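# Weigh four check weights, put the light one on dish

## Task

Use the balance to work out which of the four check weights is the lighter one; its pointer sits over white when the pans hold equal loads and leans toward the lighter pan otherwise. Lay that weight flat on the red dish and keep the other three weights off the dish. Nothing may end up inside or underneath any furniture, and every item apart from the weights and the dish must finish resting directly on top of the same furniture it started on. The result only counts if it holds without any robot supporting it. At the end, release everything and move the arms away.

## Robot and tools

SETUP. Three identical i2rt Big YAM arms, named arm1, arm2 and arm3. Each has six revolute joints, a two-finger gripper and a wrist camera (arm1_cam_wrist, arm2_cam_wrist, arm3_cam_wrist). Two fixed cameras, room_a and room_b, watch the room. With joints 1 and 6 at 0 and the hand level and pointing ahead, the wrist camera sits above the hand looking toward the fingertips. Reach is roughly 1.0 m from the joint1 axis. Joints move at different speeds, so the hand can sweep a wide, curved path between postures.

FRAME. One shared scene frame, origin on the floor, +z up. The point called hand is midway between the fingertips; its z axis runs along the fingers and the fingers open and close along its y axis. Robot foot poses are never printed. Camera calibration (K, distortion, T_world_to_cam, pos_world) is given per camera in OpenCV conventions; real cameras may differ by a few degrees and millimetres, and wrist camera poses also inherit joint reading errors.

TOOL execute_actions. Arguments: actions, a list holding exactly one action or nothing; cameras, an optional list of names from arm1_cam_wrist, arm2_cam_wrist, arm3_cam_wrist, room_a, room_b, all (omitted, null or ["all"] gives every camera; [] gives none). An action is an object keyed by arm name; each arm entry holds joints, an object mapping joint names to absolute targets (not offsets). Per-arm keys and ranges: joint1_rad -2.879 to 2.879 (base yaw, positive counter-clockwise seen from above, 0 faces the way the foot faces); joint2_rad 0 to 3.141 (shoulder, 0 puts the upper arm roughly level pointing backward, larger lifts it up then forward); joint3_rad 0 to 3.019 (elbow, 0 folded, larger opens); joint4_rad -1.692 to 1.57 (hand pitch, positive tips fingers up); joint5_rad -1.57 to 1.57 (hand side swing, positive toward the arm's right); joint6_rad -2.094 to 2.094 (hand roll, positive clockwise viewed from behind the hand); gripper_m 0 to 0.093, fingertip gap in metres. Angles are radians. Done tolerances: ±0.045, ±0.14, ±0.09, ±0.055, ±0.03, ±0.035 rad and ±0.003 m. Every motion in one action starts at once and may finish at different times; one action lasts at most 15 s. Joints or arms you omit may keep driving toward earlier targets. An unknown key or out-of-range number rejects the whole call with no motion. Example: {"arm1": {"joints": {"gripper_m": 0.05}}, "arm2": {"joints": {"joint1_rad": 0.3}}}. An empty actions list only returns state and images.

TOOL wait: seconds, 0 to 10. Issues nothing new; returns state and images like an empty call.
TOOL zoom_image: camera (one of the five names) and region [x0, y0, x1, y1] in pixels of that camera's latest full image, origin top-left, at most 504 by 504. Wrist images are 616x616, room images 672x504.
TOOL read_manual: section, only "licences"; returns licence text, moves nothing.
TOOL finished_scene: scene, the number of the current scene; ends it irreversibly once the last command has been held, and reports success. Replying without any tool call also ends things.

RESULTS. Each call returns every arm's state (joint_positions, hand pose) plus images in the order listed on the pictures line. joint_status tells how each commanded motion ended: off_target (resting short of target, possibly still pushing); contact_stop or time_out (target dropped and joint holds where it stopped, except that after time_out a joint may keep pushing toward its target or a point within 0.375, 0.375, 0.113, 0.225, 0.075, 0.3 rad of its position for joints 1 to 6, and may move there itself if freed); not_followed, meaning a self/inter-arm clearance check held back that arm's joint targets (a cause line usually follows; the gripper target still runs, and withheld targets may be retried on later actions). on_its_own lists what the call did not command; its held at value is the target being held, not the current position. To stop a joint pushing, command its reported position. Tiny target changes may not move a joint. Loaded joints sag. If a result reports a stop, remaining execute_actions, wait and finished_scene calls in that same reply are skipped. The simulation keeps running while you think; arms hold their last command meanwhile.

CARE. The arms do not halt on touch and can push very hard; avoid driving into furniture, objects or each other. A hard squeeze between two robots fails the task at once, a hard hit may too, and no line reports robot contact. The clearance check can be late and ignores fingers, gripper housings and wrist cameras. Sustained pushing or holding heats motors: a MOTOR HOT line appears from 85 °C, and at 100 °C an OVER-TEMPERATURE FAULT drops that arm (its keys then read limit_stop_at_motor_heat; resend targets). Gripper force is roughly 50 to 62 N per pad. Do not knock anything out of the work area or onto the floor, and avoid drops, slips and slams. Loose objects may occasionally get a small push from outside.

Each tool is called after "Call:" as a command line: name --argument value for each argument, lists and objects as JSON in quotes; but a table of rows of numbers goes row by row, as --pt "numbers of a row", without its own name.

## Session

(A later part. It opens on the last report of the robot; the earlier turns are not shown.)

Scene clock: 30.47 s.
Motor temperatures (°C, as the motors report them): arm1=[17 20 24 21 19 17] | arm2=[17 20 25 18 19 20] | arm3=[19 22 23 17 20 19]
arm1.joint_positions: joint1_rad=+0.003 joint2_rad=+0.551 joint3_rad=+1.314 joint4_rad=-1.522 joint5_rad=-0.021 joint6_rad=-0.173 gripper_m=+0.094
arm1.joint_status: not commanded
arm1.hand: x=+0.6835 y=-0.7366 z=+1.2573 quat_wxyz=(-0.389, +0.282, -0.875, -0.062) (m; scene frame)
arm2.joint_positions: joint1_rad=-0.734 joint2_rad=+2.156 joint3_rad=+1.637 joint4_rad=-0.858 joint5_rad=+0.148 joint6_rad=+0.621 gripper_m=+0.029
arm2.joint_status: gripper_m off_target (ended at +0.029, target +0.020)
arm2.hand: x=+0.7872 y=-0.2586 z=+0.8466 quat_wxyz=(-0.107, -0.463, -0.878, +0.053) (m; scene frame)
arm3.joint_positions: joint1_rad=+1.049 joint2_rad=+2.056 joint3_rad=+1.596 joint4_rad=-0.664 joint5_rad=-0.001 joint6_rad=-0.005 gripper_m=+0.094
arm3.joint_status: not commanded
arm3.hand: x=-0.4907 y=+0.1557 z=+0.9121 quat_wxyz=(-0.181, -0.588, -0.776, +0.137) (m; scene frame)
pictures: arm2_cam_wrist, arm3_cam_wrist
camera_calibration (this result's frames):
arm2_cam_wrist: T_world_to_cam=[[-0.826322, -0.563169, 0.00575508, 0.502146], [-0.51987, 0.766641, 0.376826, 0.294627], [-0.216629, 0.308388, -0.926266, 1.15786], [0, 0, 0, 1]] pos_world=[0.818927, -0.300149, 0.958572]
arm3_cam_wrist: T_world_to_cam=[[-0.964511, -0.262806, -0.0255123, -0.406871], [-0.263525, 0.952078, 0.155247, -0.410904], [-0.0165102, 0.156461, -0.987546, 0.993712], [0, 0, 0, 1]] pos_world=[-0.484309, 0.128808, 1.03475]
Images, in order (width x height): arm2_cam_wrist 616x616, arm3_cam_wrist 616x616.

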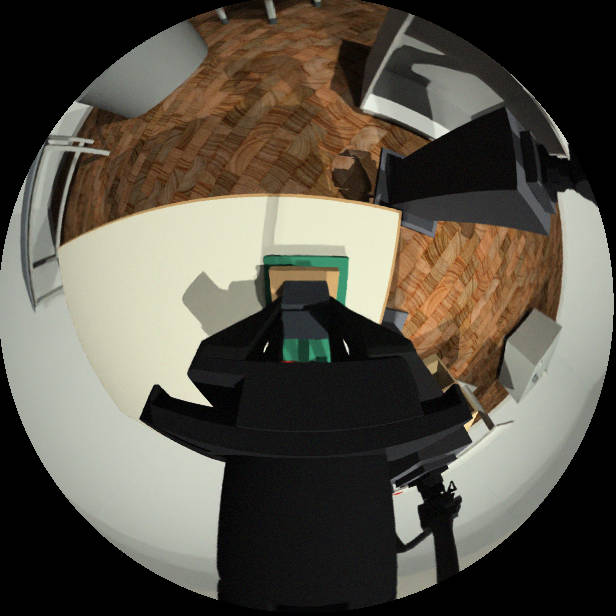

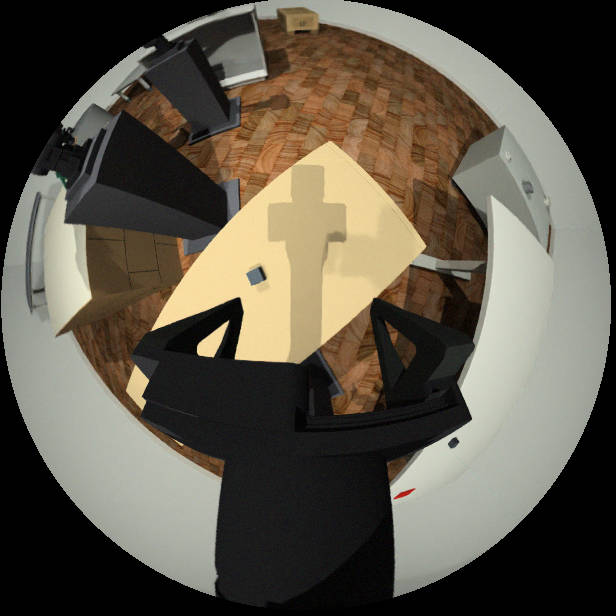

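Call:
execute_actions --actions '[{"arm2": {"joints": {"joint1_rad": 1.945, "joint2_rad": 2.09, "joint4_rad": -0.705, "joint5_rad": -0.01, "joint6_rad": 1.58}}, "arm3": {"joints": {"joint2_rad": 2.31, "joint4_rad": -0.705}}}]' --cameras '["arm1_cam_wrist", "arm2_cam_wrist", "arm3_cam_wrist", "room_a"]'

Scene clock: 42.53 s.
Motor temperatures (°C, as the motors report them): arm1=[17 20 24 21 19 17] | arm2=[17 21 26 18 19 20] | arm3=[19 23 24 17 20 19]
arm1.joint_positions: joint1_rad=+0.003 joint2_rad=+0.551 joint3_rad=+1.314 joint4_rad=-1.522 joint5_rad=-0.021 joint6_rad=-0.173 gripper_m=+0.094
arm1.joint_status: not commanded
arm1.hand: x=+0.6835 y=-0.7366 z=+1.2573 quat_wxyz=(-0.389, +0.282, -0.875, -0.062) (m; scene frame)
arm2.joint_positions: joint1_rad=+1.949 joint2_rad=+2.112 joint3_rad=+1.637 joint4_rad=-0.705 joint5_rad=-0.012 joint6_rad=+1.570 gripper_m=+0.029
arm2.joint_status: all done
arm2.hand: x=-0.3326 y=+0.4874 z=+0.8840 quat_wxyz=(+0.074, +0.374, -0.906, -0.181) (m; scene frame)
arm3.joint_positions: joint1_rad=+1.049 joint2_rad=+2.323 joint3_rad=+1.599 joint4_rad=-0.696 joint5_rad=-0.001 joint6_rad=-0.005 gripper_m=+0.094
arm3.joint_status: all done
arm3.hand: x=-0.5043 y=+0.2059 z=+0.7337 quat_wxyz=(-0.065, -0.602, -0.794, +0.048) (m; scene frame)
pictures: arm1_cam_wrist, arm2_cam_wrist, arm3_cam_wrist, room_a
camera_calibration (this result's frames):
arm1_cam_wrist: T_world_to_cam=[[0.542778, -0.833333, 0.104633, -1.11972], [-0.813242, -0.552596, -0.182416, 0.380354], [0.209833, 0.0139198, -0.977638, 1.21734], [0, 0, 0, 1]] pos_world=[0.661642, -0.739863, 1.37666]
arm2_cam_wrist: T_world_to_cam=[[0.656047, -0.656991, -0.371436, 0.86898], [-0.421006, -0.727037, 0.542375, -0.258985], [-0.626384, -0.199447, -0.753568, 0.678438], [0, 0, 0, 1]] pos_world=[-0.254163, 0.517933, 0.974486]
arm3_cam_wrist: T_world_to_cam=[[-0.966339, -0.256179, -0.0236989, -0.4149], [-0.240519, 0.86687, 0.436677, -0.61186], [-0.0913239, 0.427678, -0.899306, 0.651133], [0, 0, 0, 1]] pos_world=[-0.488634, 0.145639, 0.84292]
Images, in order (width x height): arm1_cam_wrist 616x616, arm2_cam_wrist 616x616, arm3_cam_wrist 616x616, room_a 672x504.

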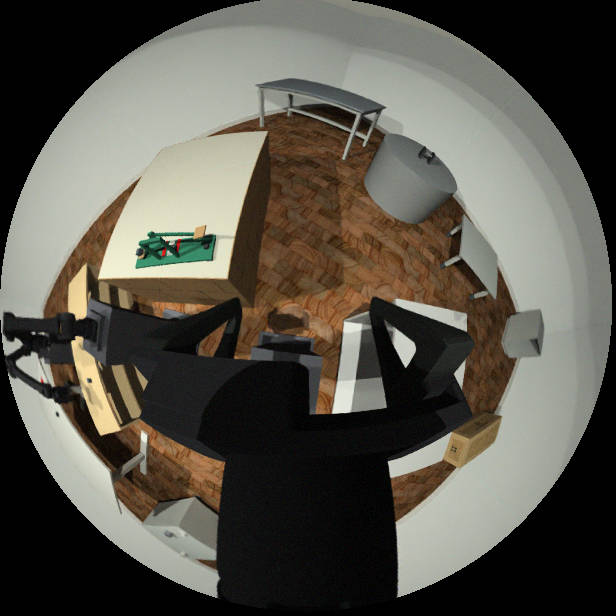

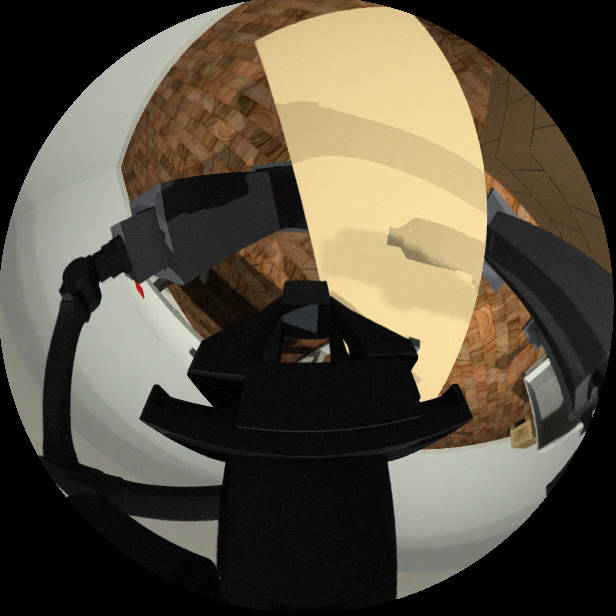

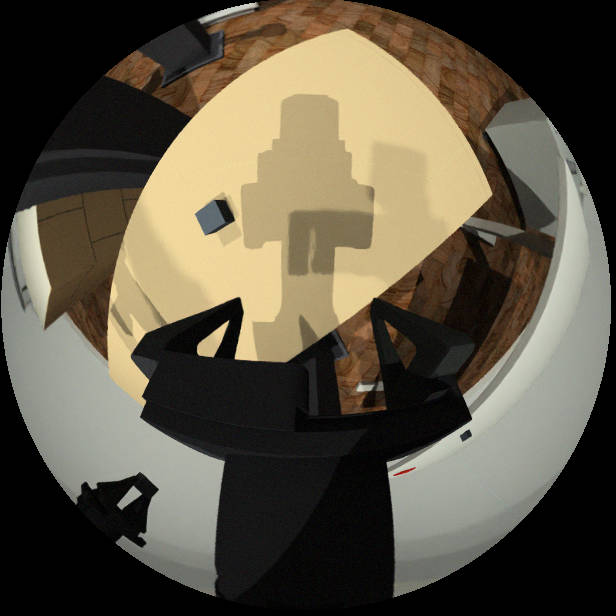

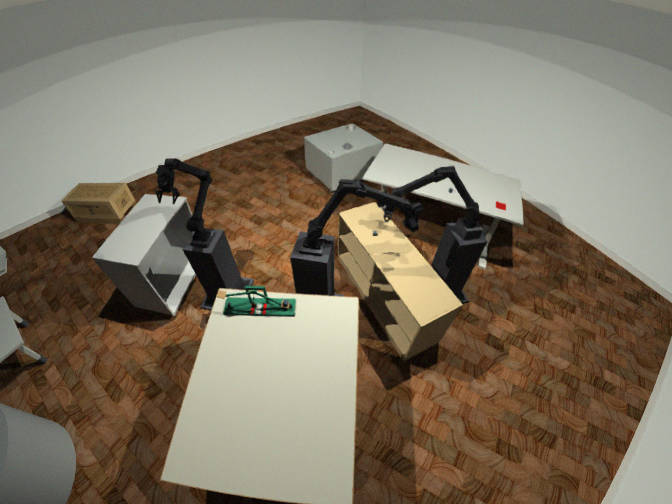

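Call:
zoom_image --camera "arm3_cam_wrist" --region '[185, 185, 250, 250]'

Call:
zoom_image --camera "arm3_cam_wrist" --region '[320, 15, 510, 215]'

Region (185, 185, 250, 250) of arm3_cam_wrist's 616x616 image, scaled by 7.754, with more detail than that image has.

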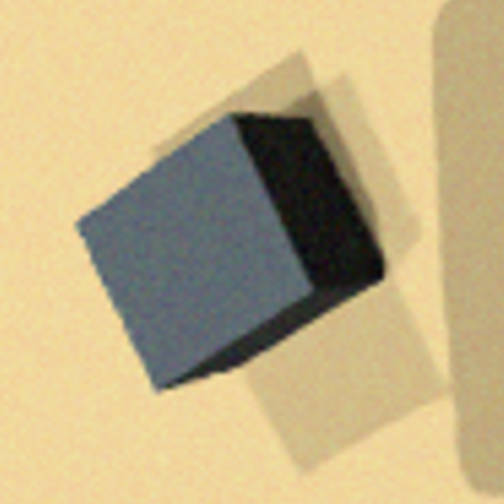

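Region (320, 15, 510, 215) of arm3_cam_wrist's 616x616 image, scaled by 2.520, with more detail than that image has; it fills the left 479 columns of this view, and the rest is white.

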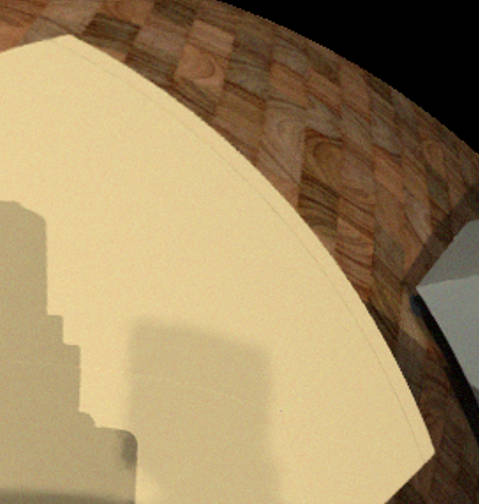

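Call:
execute_actions --actions '[{"arm2": {"joints": {"joint2_rad": 2.468}}}]' --cameras '["arm2_cam_wrist", "arm3_cam_wrist", "room_a"]'

Scene clock: 47.17 s.
Motor temperatures (°C, as the motors report them): arm1=[17 20 24 21 19 17] | arm2=[17 21 26 18 19 20] | arm3=[19 24 24 17 20 19]
arm1.joint_positions: joint1_rad=+0.003 joint2_rad=+0.551 joint3_rad=+1.314 joint4_rad=-1.522 joint5_rad=-0.021 joint6_rad=-0.173 gripper_m=+0.094
arm1.joint_status: not commanded
arm1.hand: x=+0.6835 y=-0.7366 z=+1.2573 quat_wxyz=(-0.389, +0.282, -0.875, -0.062) (m; scene frame)
arm2.joint_positions: joint1_rad=+1.948 joint2_rad=+2.489 joint3_rad=+1.638 joint4_rad=-0.705 joint5_rad=-0.012 joint6_rad=+1.572 gripper_m=+0.029
arm2.joint_status: all done
arm2.hand: x=-0.2677 y=+0.4261 z=+0.6389 quat_wxyz=(+0.003, +0.379, -0.926, -0.007) (m; scene frame)
arm3.joint_positions: joint1_rad=+1.049 joint2_rad=+2.323 joint3_rad=+1.599 joint4_rad=-0.696 joint5_rad=-0.001 joint6_rad=-0.005 gripper_m=+0.094
arm3.joint_status: not commanded
arm3.hand: x=-0.5043 y=+0.2059 z=+0.7337 quat_wxyz=(-0.065, -0.602, -0.794, +0.048) (m; scene frame)
pictures: arm2_cam_wrist, arm3_cam_wrist, room_a
camera_calibration (this result's frames):
arm2_cam_wrist: T_world_to_cam=[[0.701477, -0.712684, -0.00331166, 0.495811], [-0.576397, -0.570053, 0.585497, -0.279353], [-0.419162, -0.408804, -0.810668, 0.703332], [0, 0, 0, 1]] pos_world=[-0.214008, 0.481635, 0.735371]
arm3_cam_wrist: T_world_to_cam=[[-0.966339, -0.256179, -0.0236989, -0.4149], [-0.240519, 0.86687, 0.436677, -0.61186], [-0.0913239, 0.427678, -0.899306, 0.651133], [0, 0, 0, 1]] pos_world=[-0.488634, 0.145639, 0.84292]
Images, in order (width x height): arm2_cam_wrist 616x616, arm3_cam_wrist 616x616, room_a 672x504.

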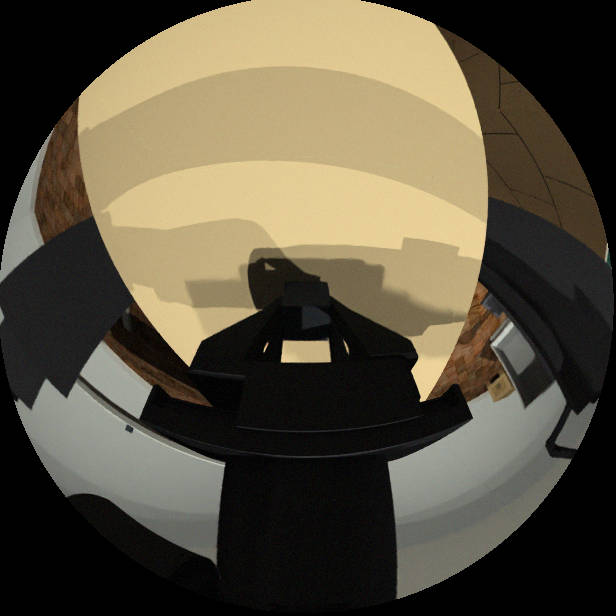

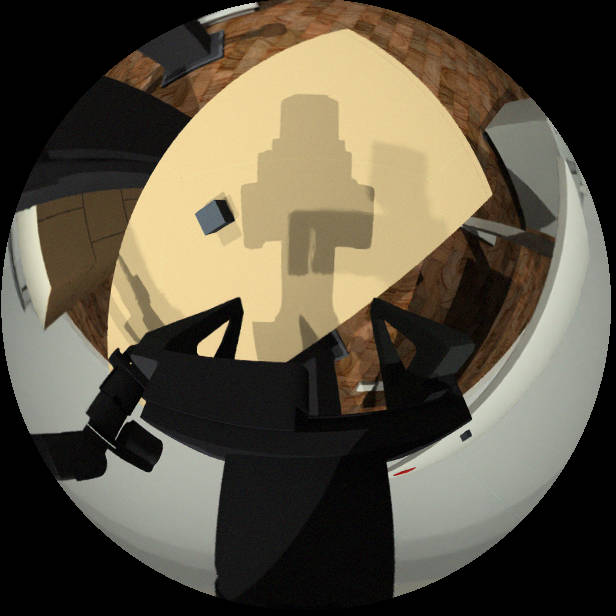

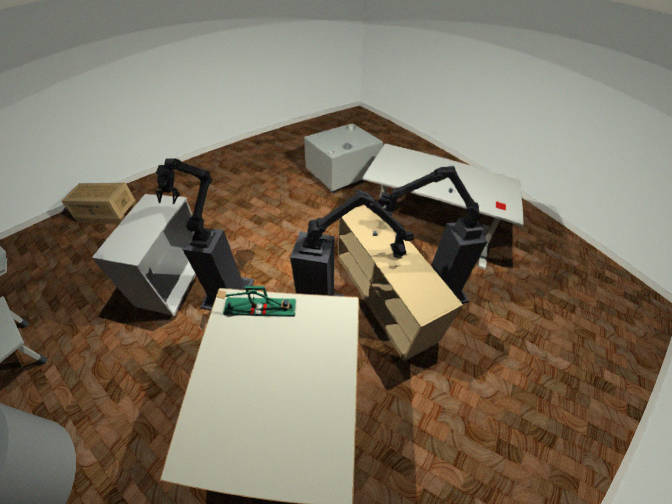

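Call:
execute_actions --actions '[]'

Scene clock: 48.60 s.
Motor temperatures (°C, as the motors report them): arm1=[17 20 24 21 19 17] | arm2=[17 22 26 18 19 20] | arm3=[19 24 24 17 20 19]
arm1.joint_positions: joint1_rad=+0.003 joint2_rad=+0.551 joint3_rad=+1.314 joint4_rad=-1.522 joint5_rad=-0.021 joint6_rad=-0.173 gripper_m=+0.094
arm1.joint_status: not commanded
arm1.hand: x=+0.6835 y=-0.7366 z=+1.2573 quat_wxyz=(-0.389, +0.282, -0.875, -0.062) (m; scene frame)
arm2.joint_positions: joint1_rad=+1.948 joint2_rad=+2.489 joint3_rad=+1.638 joint4_rad=-0.705 joint5_rad=-0.012 joint6_rad=+1.572 gripper_m=+0.029
arm2.joint_status: all done
arm2.hand: x=-0.2677 y=+0.4261 z=+0.6389 quat_wxyz=(+0.003, +0.379, -0.926, -0.007) (m; scene frame)
arm3.joint_positions: joint1_rad=+1.049 joint2_rad=+2.323 joint3_rad=+1.599 joint4_rad=-0.696 joint5_rad=-0.001 joint6_rad=-0.005 gripper_m=+0.094
arm3.joint_status: not commanded
arm3.hand: x=-0.5043 y=+0.2059 z=+0.7337 quat_wxyz=(-0.065, -0.602, -0.794, +0.048) (m; scene frame)
pictures: arm1_cam_wrist, arm2_cam_wrist, arm3_cam_wrist, room_a, room_b
camera_calibration (this result's frames):
arm1_cam_wrist: T_world_to_cam=[[0.542778, -0.833333, 0.104633, -1.11972], [-0.813242, -0.552596, -0.182416, 0.380354], [0.209833, 0.0139198, -0.977638, 1.21734], [0, 0, 0, 1]] pos_world=[0.661642, -0.739863, 1.37666]
arm2_cam_wrist: T_world_to_cam=[[0.701477, -0.712684, -0.00331166, 0.495811], [-0.576397, -0.570053, 0.585497, -0.279353], [-0.419162, -0.408804, -0.810668, 0.703332], [0, 0, 0, 1]] pos_world=[-0.214008, 0.481635, 0.735371]
arm3_cam_wrist: T_world_to_cam=[[-0.966339, -0.256179, -0.0236989, -0.4149], [-0.240519, 0.86687, 0.436677, -0.61186], [-0.0913239, 0.427678, -0.899306, 0.651133], [0, 0, 0, 1]] pos_world=[-0.488634, 0.145639, 0.84292]
Images, in order (width x height): arm1_cam_wrist 616x616, arm2_cam_wrist 616x616, arm3_cam_wrist 616x616, room_a 672x504, room_b 672x504.

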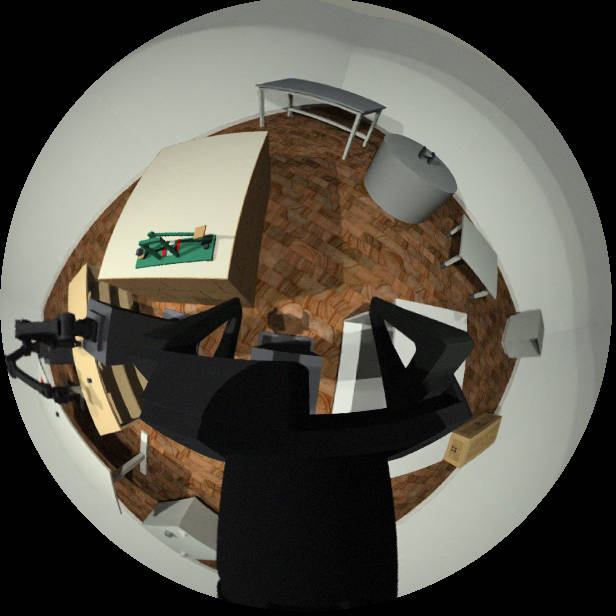

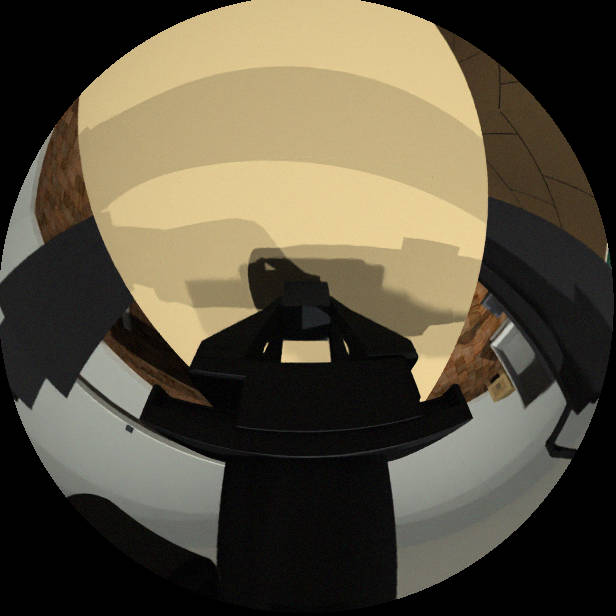

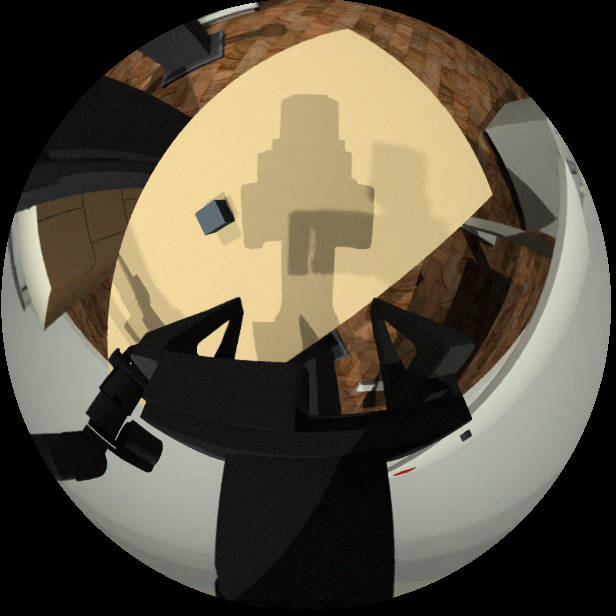

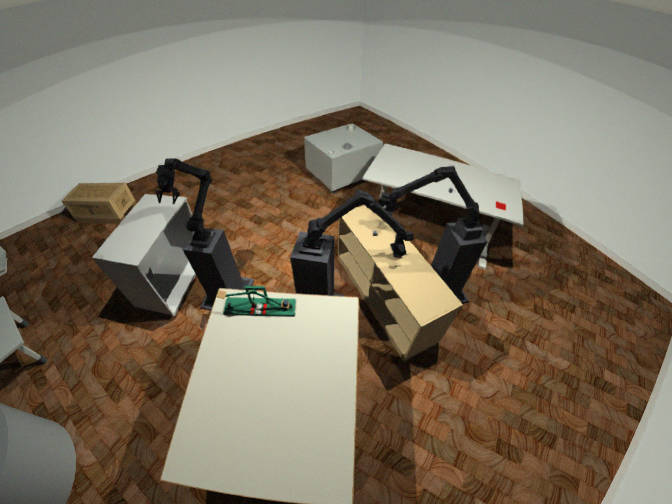

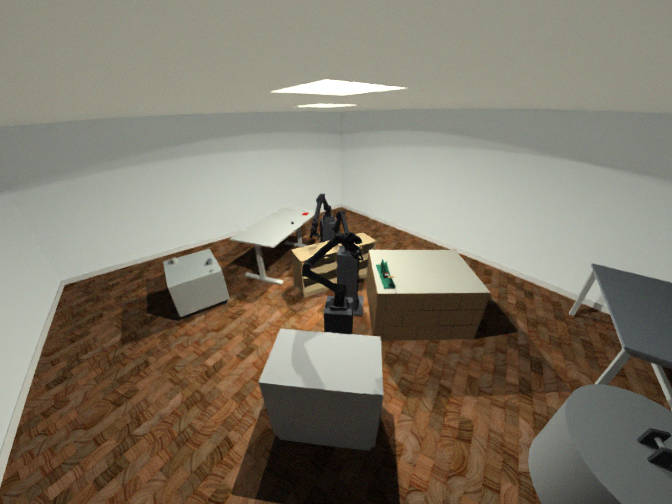

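Call:
zoom_image --camera "arm2_cam_wrist" --region '[240, 230, 380, 370]'

Call:
zoom_image --camera "room_a" --region '[360, 210, 440, 280]'

Call:
zoom_image --camera "arm3_cam_wrist" --region '[80, 300, 200, 420]'

Region (240, 230, 380, 370) of arm2_cam_wrist's 616x616 image, scaled by 3.600, with more detail than that image has.

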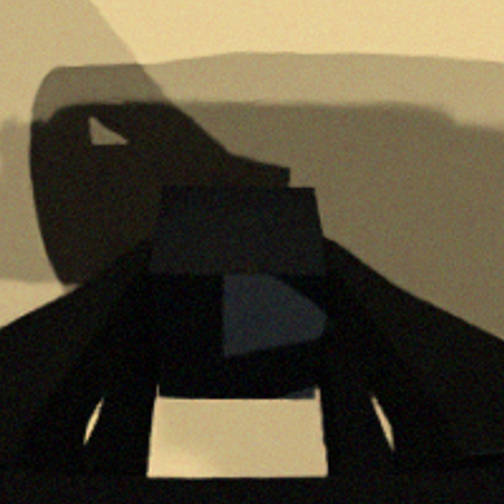

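Region (360, 210, 440, 280) of room_a's 672x504 image, scaled by 6.300, with more detail than that image has; it fills the top 441 rows of this view, and the rest is white.

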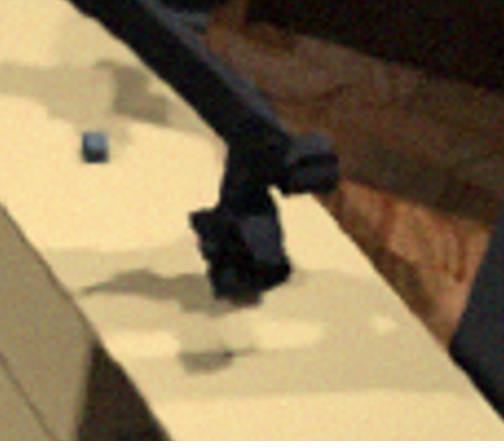

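Region (80, 300, 200, 420) of arm3_cam_wrist's 616x616 image, scaled by 4.200, with more detail than that image has.

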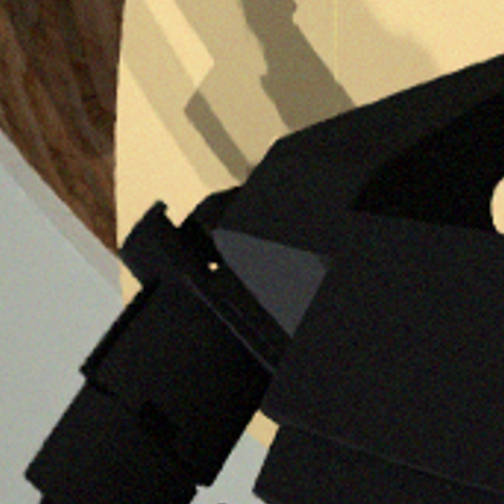

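Call:
execute_actions --actions '[{"arm2": {"joints": {"joint2_rad": 2.525}}}]' --cameras '["arm2_cam_wrist"]'

Call:
zoom_image --camera "arm2_cam_wrist" --region '[240, 230, 380, 370]'

Scene clock: 52.47 s.
Motor temperatures (°C, as the motors report them): arm1=[17 20 24 21 19 17] | arm2=[17 22 25 18 19 20] | arm3=[19 24 24 17 20 19]
arm1.joint_positions: joint1_rad=+0.003 joint2_rad=+0.551 joint3_rad=+1.314 joint4_rad=-1.522 joint5_rad=-0.021 joint6_rad=-0.173 gripper_m=+0.094
arm1.joint_status: not commanded
arm1.hand: x=+0.6835 y=-0.7366 z=+1.2573 quat_wxyz=(-0.389, +0.282, -0.875, -0.062) (m; scene frame)
arm2.joint_positions: joint1_rad=+1.948 joint2_rad=+2.500 joint3_rad=+1.638 joint4_rad=-0.705 joint5_rad=-0.012 joint6_rad=+1.572 gripper_m=+0.029
arm2.joint_status: all done
arm2.hand: x=-0.2650 y=+0.4235 z=+0.6324 quat_wxyz=(+0.001, +0.378, -0.926, -0.002) (m; scene frame)
arm3.joint_positions: joint1_rad=+1.049 joint2_rad=+2.323 joint3_rad=+1.599 joint4_rad=-0.696 joint5_rad=-0.001 joint6_rad=-0.005 gripper_m=+0.094
arm3.joint_status: not commanded
arm3.hand: x=-0.5043 y=+0.2059 z=+0.7337 quat_wxyz=(-0.065, -0.602, -0.794, +0.048) (m; scene frame)
pictures: arm2_cam_wrist
camera_calibration (this result's frames):
arm2_cam_wrist: T_world_to_cam=[[0.701098, -0.713027, 0.00736872, 0.485305], [-0.581072, -0.5653, 0.585484, -0.278738], [-0.4133, -0.414763, -0.810651, 0.70219], [0, 0, 0, 1]] pos_world=[-0.211998, 0.479707, 0.728851]
Images, in order (width x height): arm2_cam_wrist 616x616.

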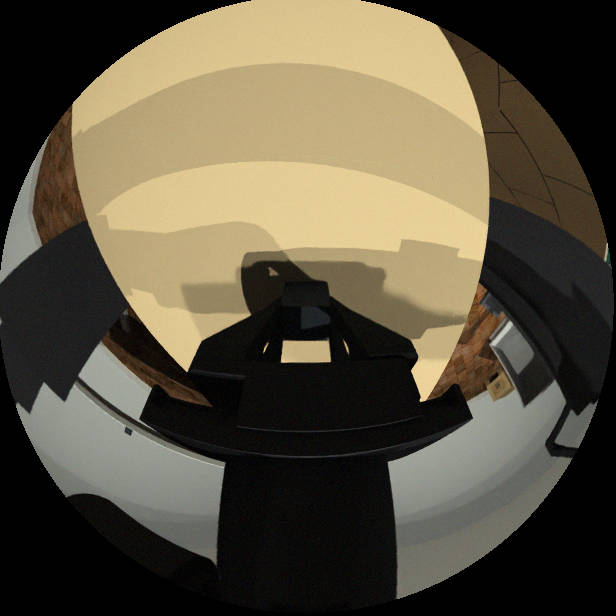

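Region (240, 230, 380, 370) of arm2_cam_wrist's 616x616 image, scaled by 3.600, with more detail than that image has.

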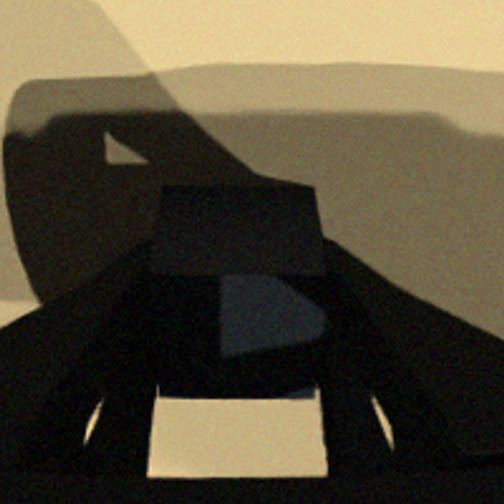

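Call:
execute_actions --actions '[{"arm2": {"joints": {"gripper_m": 0.08, "joint1_rad": 1.42, "joint2_rad": 2.15}}, "arm3": {"joints": {"joint1_rad": 1.562, "joint2_rad": 2.40}}}]' --cameras '["arm3_cam_wrist", "room_a"]'

Call:
zoom_image --camera "arm3_cam_wrist" --region '[237, 230, 377, 370]'

Scene clock: 57.03 s.
Motor temperatures (°C, as the motors report them): arm1=[17 20 24 21 19 17] | arm2=[17 22 25 17 19 20] | arm3=[19 25 23 17 20 19]
arm1.joint_positions: joint1_rad=+0.003 joint2_rad=+0.551 joint3_rad=+1.314 joint4_rad=-1.522 joint5_rad=-0.021 joint6_rad=-0.173 gripper_m=+0.094
arm1.joint_status: not commanded
arm1.hand: x=+0.6835 y=-0.7366 z=+1.2573 quat_wxyz=(-0.389, +0.282, -0.875, -0.062) (m; scene frame)
arm2.joint_positions: joint1_rad=+1.428 joint2_rad=+2.135 joint3_rad=+1.655 joint4_rad=-0.704 joint5_rad=-0.010 joint6_rad=+1.572 gripper_m=+0.080
arm2.joint_status: all done
arm2.hand: x=-0.0171 y=+0.6736 z=+0.8804 quat_wxyz=(+0.025, +0.127, -0.972, -0.195) (m; scene frame)
arm3.joint_positions: joint1_rad=+1.553 joint2_rad=+2.380 joint3_rad=+1.600 joint4_rad=-0.696 joint5_rad=-0.001 joint6_rad=-0.006 gripper_m=+0.094
arm3.joint_status: all done
arm3.hand: x=-0.2324 y=+0.3782 z=+0.6981 quat_wxyz=(-0.048, -0.385, -0.921, +0.022) (m; scene frame)
pictures: arm3_cam_wrist, room_a
camera_calibration (this result's frames):
arm3_cam_wrist: T_world_to_cam=[[-0.722687, -0.690955, -0.017432, 0.107803], [-0.609943, 0.625686, 0.486299, -0.709649], [-0.325104, 0.362074, -0.873619, 0.522822], [0, 0, 0, 1]] pos_world=[-0.184967, 0.329204, 0.803727]
Images, in order (width x height): arm3_cam_wrist 616x616, room_a 672x504.

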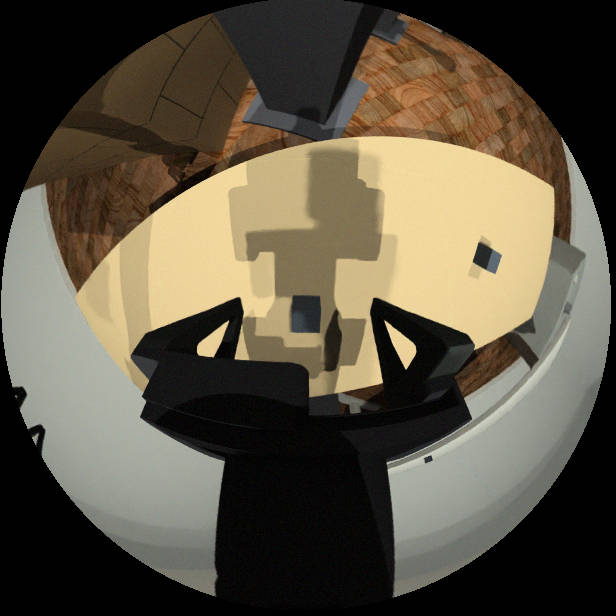

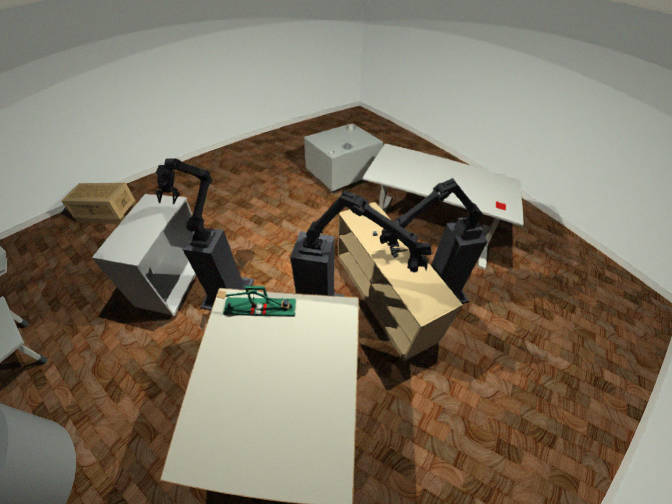

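Region (237, 230, 377, 370) of arm3_cam_wrist's 616x616 image, scaled by 3.600, with more detail than that image has.

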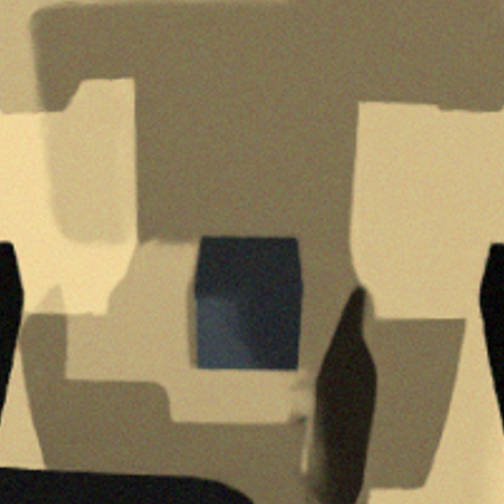

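Call:
zoom_image --camera "arm3_cam_wrist" --region '[278, 286, 334, 342]'

Region (278, 286, 334, 342) of arm3_cam_wrist's 616x616 image, scaled by 9.000, with more detail than that image has.

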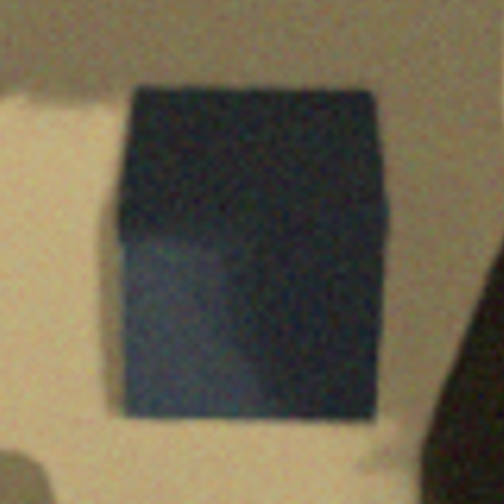

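Call:
execute_actions --actions '[{"arm3": {"joints": {"joint2_rad": 2.487, "joint4_rad": -0.73, "gripper_m": 0.055}}}]' --cameras '["arm3_cam_wrist"]'

Call:
zoom_image --camera "arm3_cam_wrist" --region '[237, 240, 377, 380]'

Scene clock: 61.83 s.
Motor temperatures (°C, as the motors report them): arm1=[17 20 24 21 19 17] | arm2=[17 22 25 17 19 20] | arm3=[19 25 23 17 20 19]
arm1.joint_positions: joint1_rad=+0.003 joint2_rad=+0.551 joint3_rad=+1.314 joint4_rad=-1.522 joint5_rad=-0.021 joint6_rad=-0.173 gripper_m=+0.094
arm1.joint_status: not commanded
arm1.hand: x=+0.6835 y=-0.7366 z=+1.2573 quat_wxyz=(-0.389, +0.282, -0.875, -0.062) (m; scene frame)
arm2.joint_positions: joint1_rad=+1.428 joint2_rad=+2.135 joint3_rad=+1.655 joint4_rad=-0.704 joint5_rad=-0.010 joint6_rad=+1.572 gripper_m=+0.080
arm2.joint_status: not commanded
arm2.hand: x=-0.0171 y=+0.6736 z=+0.8804 quat_wxyz=(+0.025, +0.127, -0.972, -0.195) (m; scene frame)
arm3.joint_positions: joint1_rad=+1.553 joint2_rad=+2.479 joint3_rad=+1.601 joint4_rad=-0.718 joint5_rad=-0.001 joint6_rad=-0.006 gripper_m=+0.055
arm3.joint_status: all done
arm3.hand: x=-0.2585 y=+0.4047 z=+0.6384 quat_wxyz=(+0.007, -0.386, -0.922, -0.002) (m; scene frame)
pictures: arm3_cam_wrist
camera_calibration (this result's frames):
arm3_cam_wrist: T_world_to_cam=[[-0.724434, -0.689155, -0.0161673, 0.104192], [-0.564428, 0.579532, 0.587846, -0.747454], [-0.395748, 0.434981, -0.808811, 0.363401], [0, 0, 0, 1]] pos_world=[-0.202589, 0.346905, 0.734995]
Images, in order (width x height): arm3_cam_wrist 616x616.

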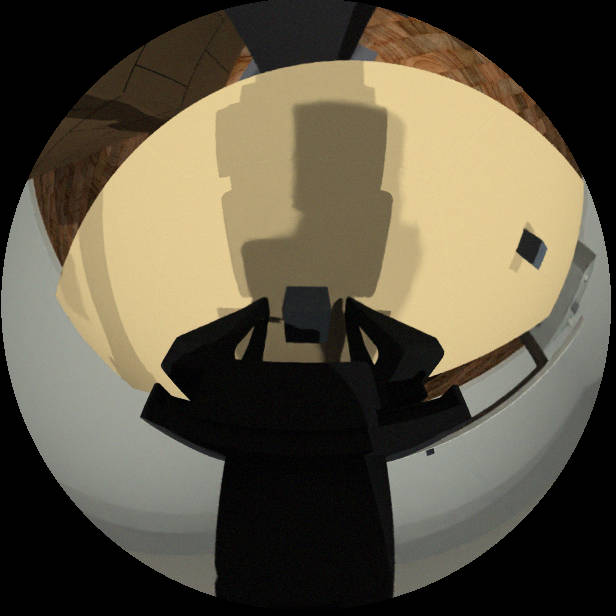

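Region (237, 240, 377, 380) of arm3_cam_wrist's 616x616 image, scaled by 3.600, with more detail than that image has.

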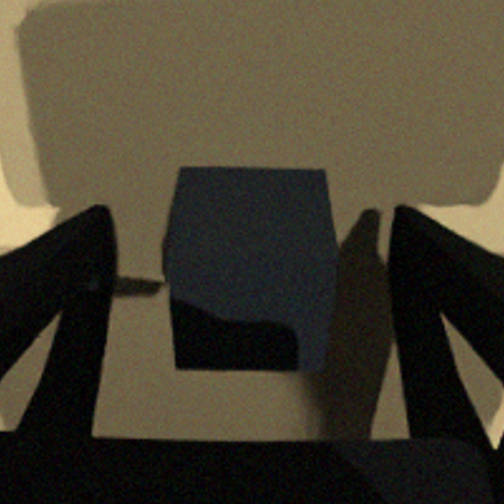

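Call:
execute_actions --actions '[{"arm3": {"joints": {"gripper_m": 0.02}}}]' --cameras '["arm3_cam_wrist", "room_a", "room_b"]'

Call:
zoom_image --camera "arm3_cam_wrist" --region '[237, 240, 377, 380]'

Call:
zoom_image --camera "room_a" --region '[350, 130, 550, 280]'

Scene clock: 63.03 s.
Motor temperatures (°C, as the motors report them): arm1=[17 20 24 21 19 17] | arm2=[17 22 25 17 19 20] | arm3=[19 25 23 17 20 19]
arm1.joint_positions: joint1_rad=+0.003 joint2_rad=+0.551 joint3_rad=+1.314 joint4_rad=-1.522 joint5_rad=-0.021 joint6_rad=-0.173 gripper_m=+0.094
arm1.joint_status: not commanded
arm1.hand: x=+0.6835 y=-0.7366 z=+1.2573 quat_wxyz=(-0.389, +0.282, -0.875, -0.062) (m; scene frame)
arm2.joint_positions: joint1_rad=+1.428 joint2_rad=+2.135 joint3_rad=+1.655 joint4_rad=-0.704 joint5_rad=-0.010 joint6_rad=+1.572 gripper_m=+0.080
arm2.joint_status: not commanded
arm2.hand: x=-0.0171 y=+0.6736 z=+0.8804 quat_wxyz=(+0.025, +0.127, -0.972, -0.195) (m; scene frame)
arm3.joint_positions: joint1_rad=+1.553 joint2_rad=+2.479 joint3_rad=+1.601 joint4_rad=-0.718 joint5_rad=-0.001 joint6_rad=-0.006 gripper_m=+0.029
arm3.joint_status: gripper_m off_target (ended at +0.029, target +0.020)
arm3.hand: x=-0.2586 y=+0.4047 z=+0.6384 quat_wxyz=(+0.007, -0.386, -0.922, -0.001) (m; scene frame)
pictures: arm3_cam_wrist, room_a, room_b
camera_calibration (this result's frames):
arm3_cam_wrist: T_world_to_cam=[[-0.724434, -0.689163, -0.0157859, 0.103886], [-0.564271, 0.579685, 0.587846, -0.747475], [-0.395971, 0.434764, -0.808819, 0.363437], [0, 0, 0, 1]] pos_world=[-0.202609, 0.346886, 0.734995]
Images, in order (width x height): arm3_cam_wrist 616x616, room_a 672x504, room_b 672x504.

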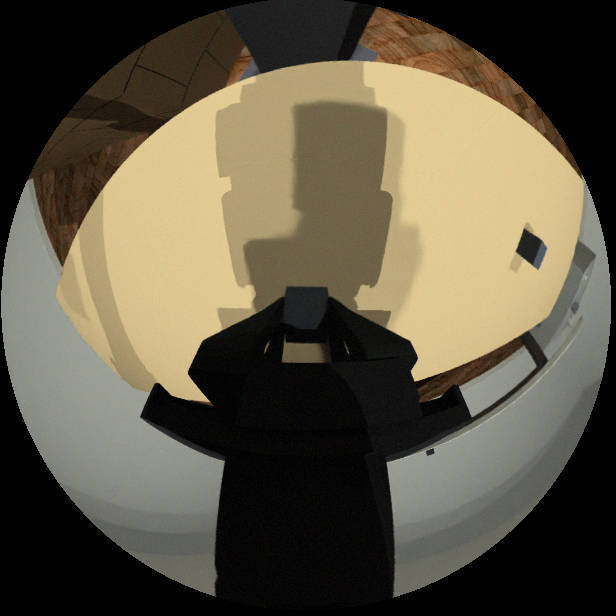

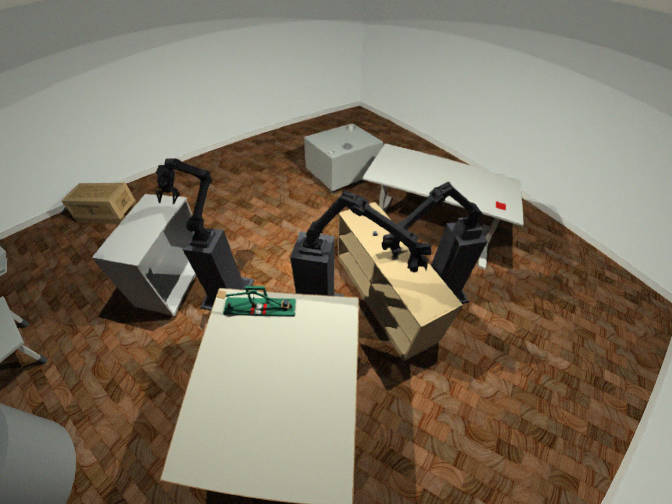

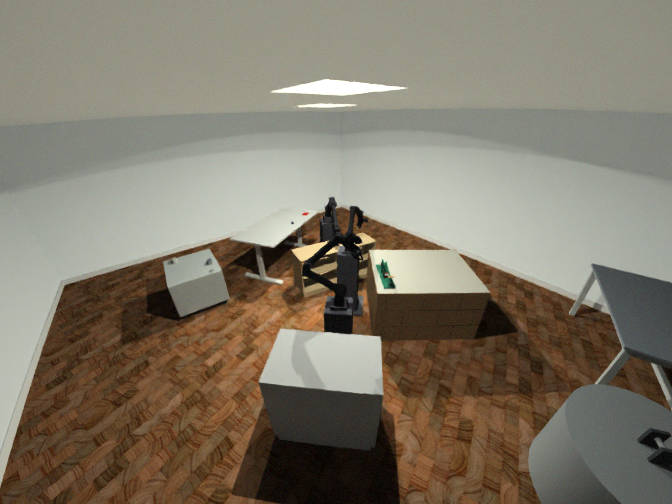

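Region (237, 240, 377, 380) of arm3_cam_wrist's 616x616 image, scaled by 3.600, with more detail than that image has.

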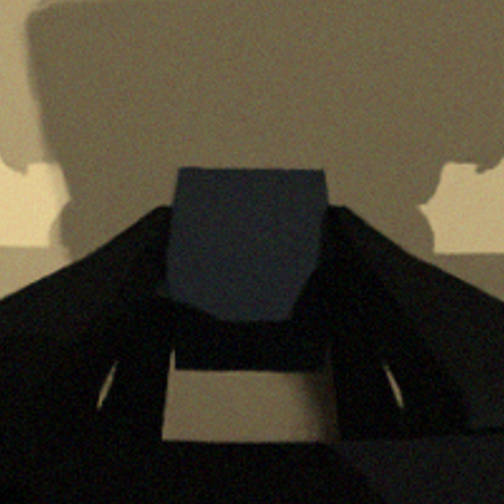

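Region (350, 130, 550, 280) of room_a's 672x504 image, scaled by 2.520, with more detail than that image has; it fills the top 378 rows of this view, and the rest is white.

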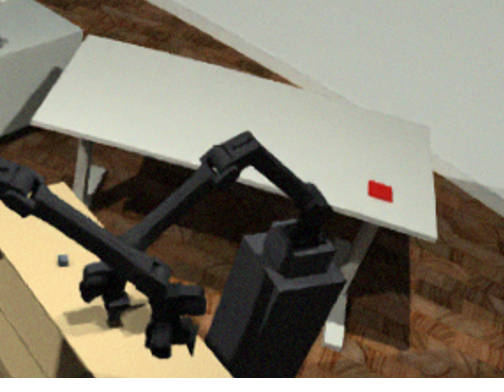

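Call:
execute_actions --actions '[{"arm3": {"joints": {"joint1_rad": -1.007, "joint2_rad": 2.20, "joint3_rad": 1.685, "joint4_rad": -0.945}}, "arm2": {"joints": {"joint1_rad": 1.0, "joint2_rad": 1.6, "joint3_rad": 1.35}}}]' --cameras '["arm3_cam_wrist", "room_a"]'

Call:
zoom_image --camera "arm3_cam_wrist" --region '[223, 210, 391, 378]'

Scene clock: 69.63 s.
Motor temperatures (°C, as the motors report them): arm1=[17 20 24 21 19 17] | arm2=[17 22 26 17 19 20] | arm3=[19 25 23 17 20 19]
arm1.joint_positions: joint1_rad=+0.003 joint2_rad=+0.551 joint3_rad=+1.314 joint4_rad=-1.522 joint5_rad=-0.021 joint6_rad=-0.173 gripper_m=+0.094
arm1.joint_status: not commanded
arm1.hand: x=+0.6835 y=-0.7366 z=+1.2573 quat_wxyz=(-0.389, +0.282, -0.875, -0.062) (m; scene frame)
arm2.joint_positions: joint1_rad=+1.003 joint2_rad=+1.586 joint3_rad=+1.350 joint4_rad=-0.704 joint5_rad=-0.009 joint6_rad=+1.572 gripper_m=+0.080
arm2.joint_status: all done
arm2.hand: x=+0.2656 y=+0.5853 z=+1.0913 quat_wxyz=(-0.025, -0.078, -0.946, -0.314) (m; scene frame)
arm3.joint_positions: joint1_rad=-1.008 joint2_rad=+2.186 joint3_rad=+1.683 joint4_rad=-0.930 joint5_rad=+0.002 joint6_rad=-0.006 gripper_m=+0.029
arm3.joint_status: all done
arm3.hand: x=-1.3260 y=+0.9813 z=+0.8301 quat_wxyz=(+0.004, -0.992, +0.106, +0.065) (m; scene frame)
pictures: arm3_cam_wrist, room_a
camera_calibration (this result's frames):
arm3_cam_wrist: T_world_to_cam=[[0.225416, 0.973891, -0.0269209, -0.632192], [0.865415, -0.187464, 0.464666, 0.954006], [0.447487, -0.128041, -0.885077, 1.57916], [0, 0, 0, 1]] pos_world=[-1.38976, 0.996724, 0.937363]
Images, in order (width x height): arm3_cam_wrist 616x616, room_a 672x504.

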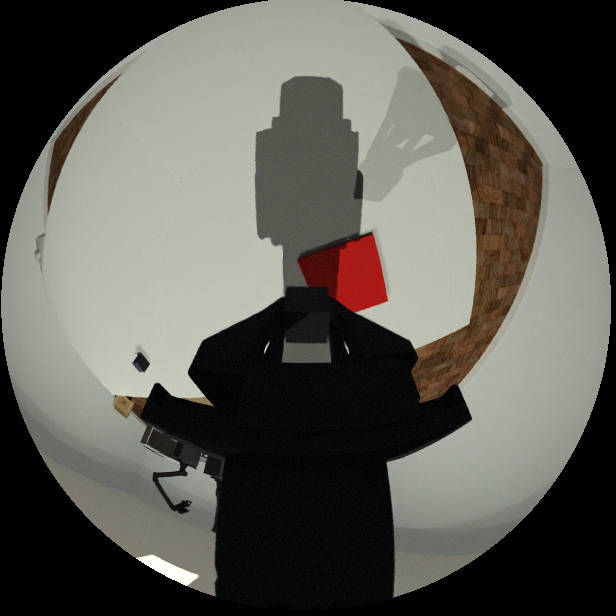

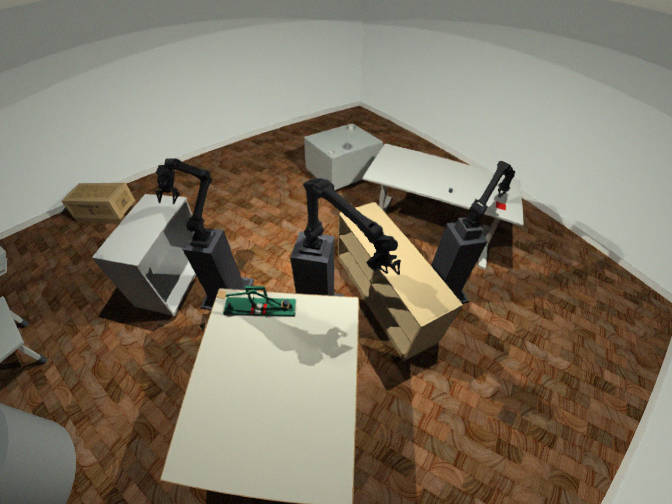

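Region (223, 210, 391, 378) of arm3_cam_wrist's 616x616 image, scaled by 3.000, with more detail than that image has.

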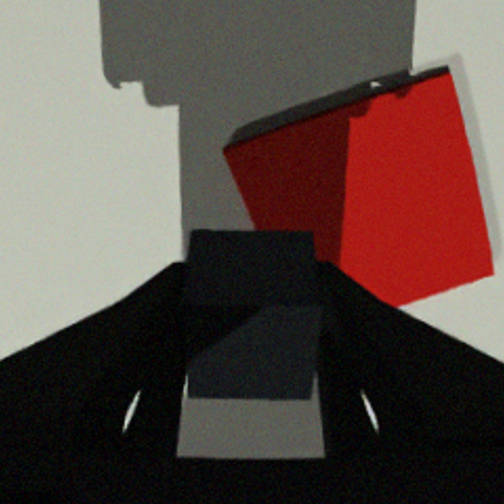

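Call:
zoom_image --camera "arm3_cam_wrist" --region '[285, 240, 327, 282]'

Call:
zoom_image --camera "arm3_cam_wrist" --region '[350, 218, 392, 260]'

Call:
zoom_image --camera "arm3_cam_wrist" --region '[360, 278, 402, 320]'

Region (285, 240, 327, 282) of arm3_cam_wrist's 616x616 image, scaled by 12.000, with more detail than that image has.

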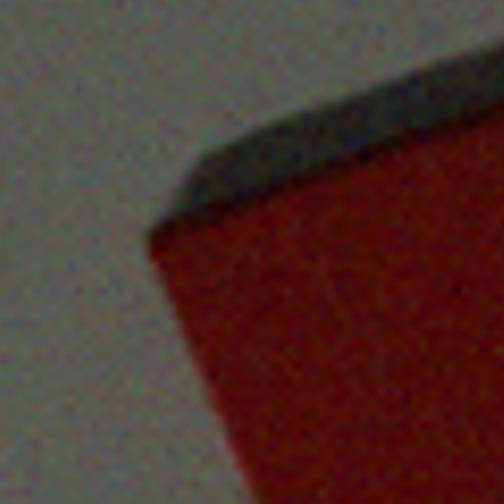

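Region (350, 218, 392, 260) of arm3_cam_wrist's 616x616 image, scaled by 12.000, with more detail than that image has.

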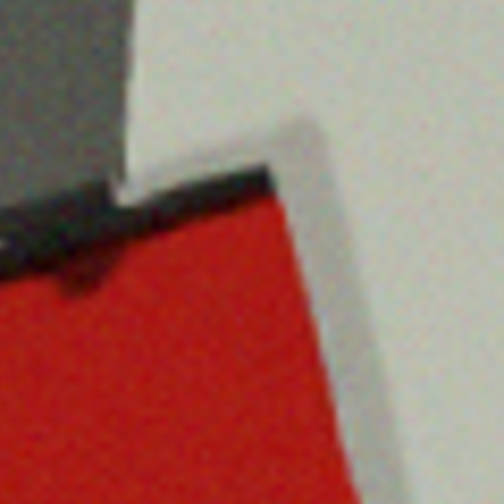

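Region (360, 278, 402, 320) of arm3_cam_wrist's 616x616 image, scaled by 12.000, with more detail than that image has.

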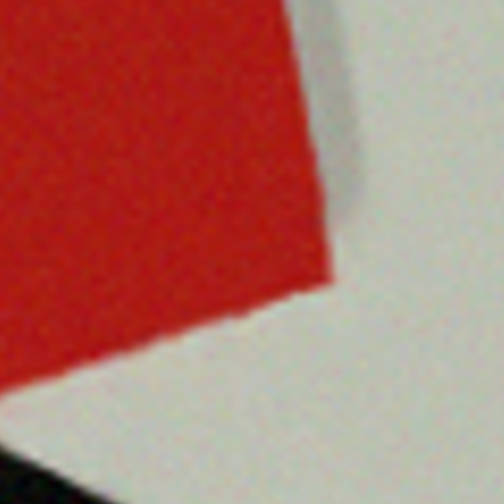

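Call:
zoom_image --camera "arm3_cam_wrist" --region '[272, 278, 342, 348]'

Region (272, 278, 342, 348) of arm3_cam_wrist's 616x616 image, scaled by 7.200, with more detail than that image has.

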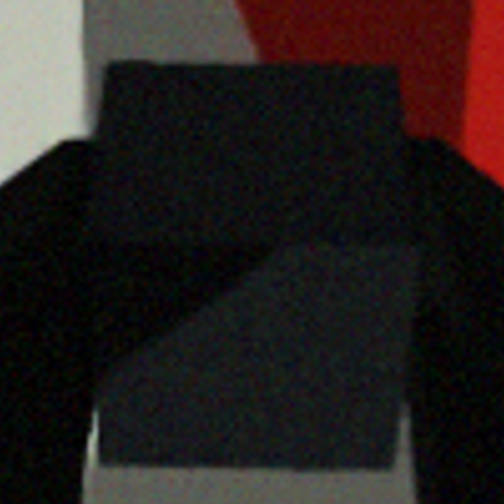

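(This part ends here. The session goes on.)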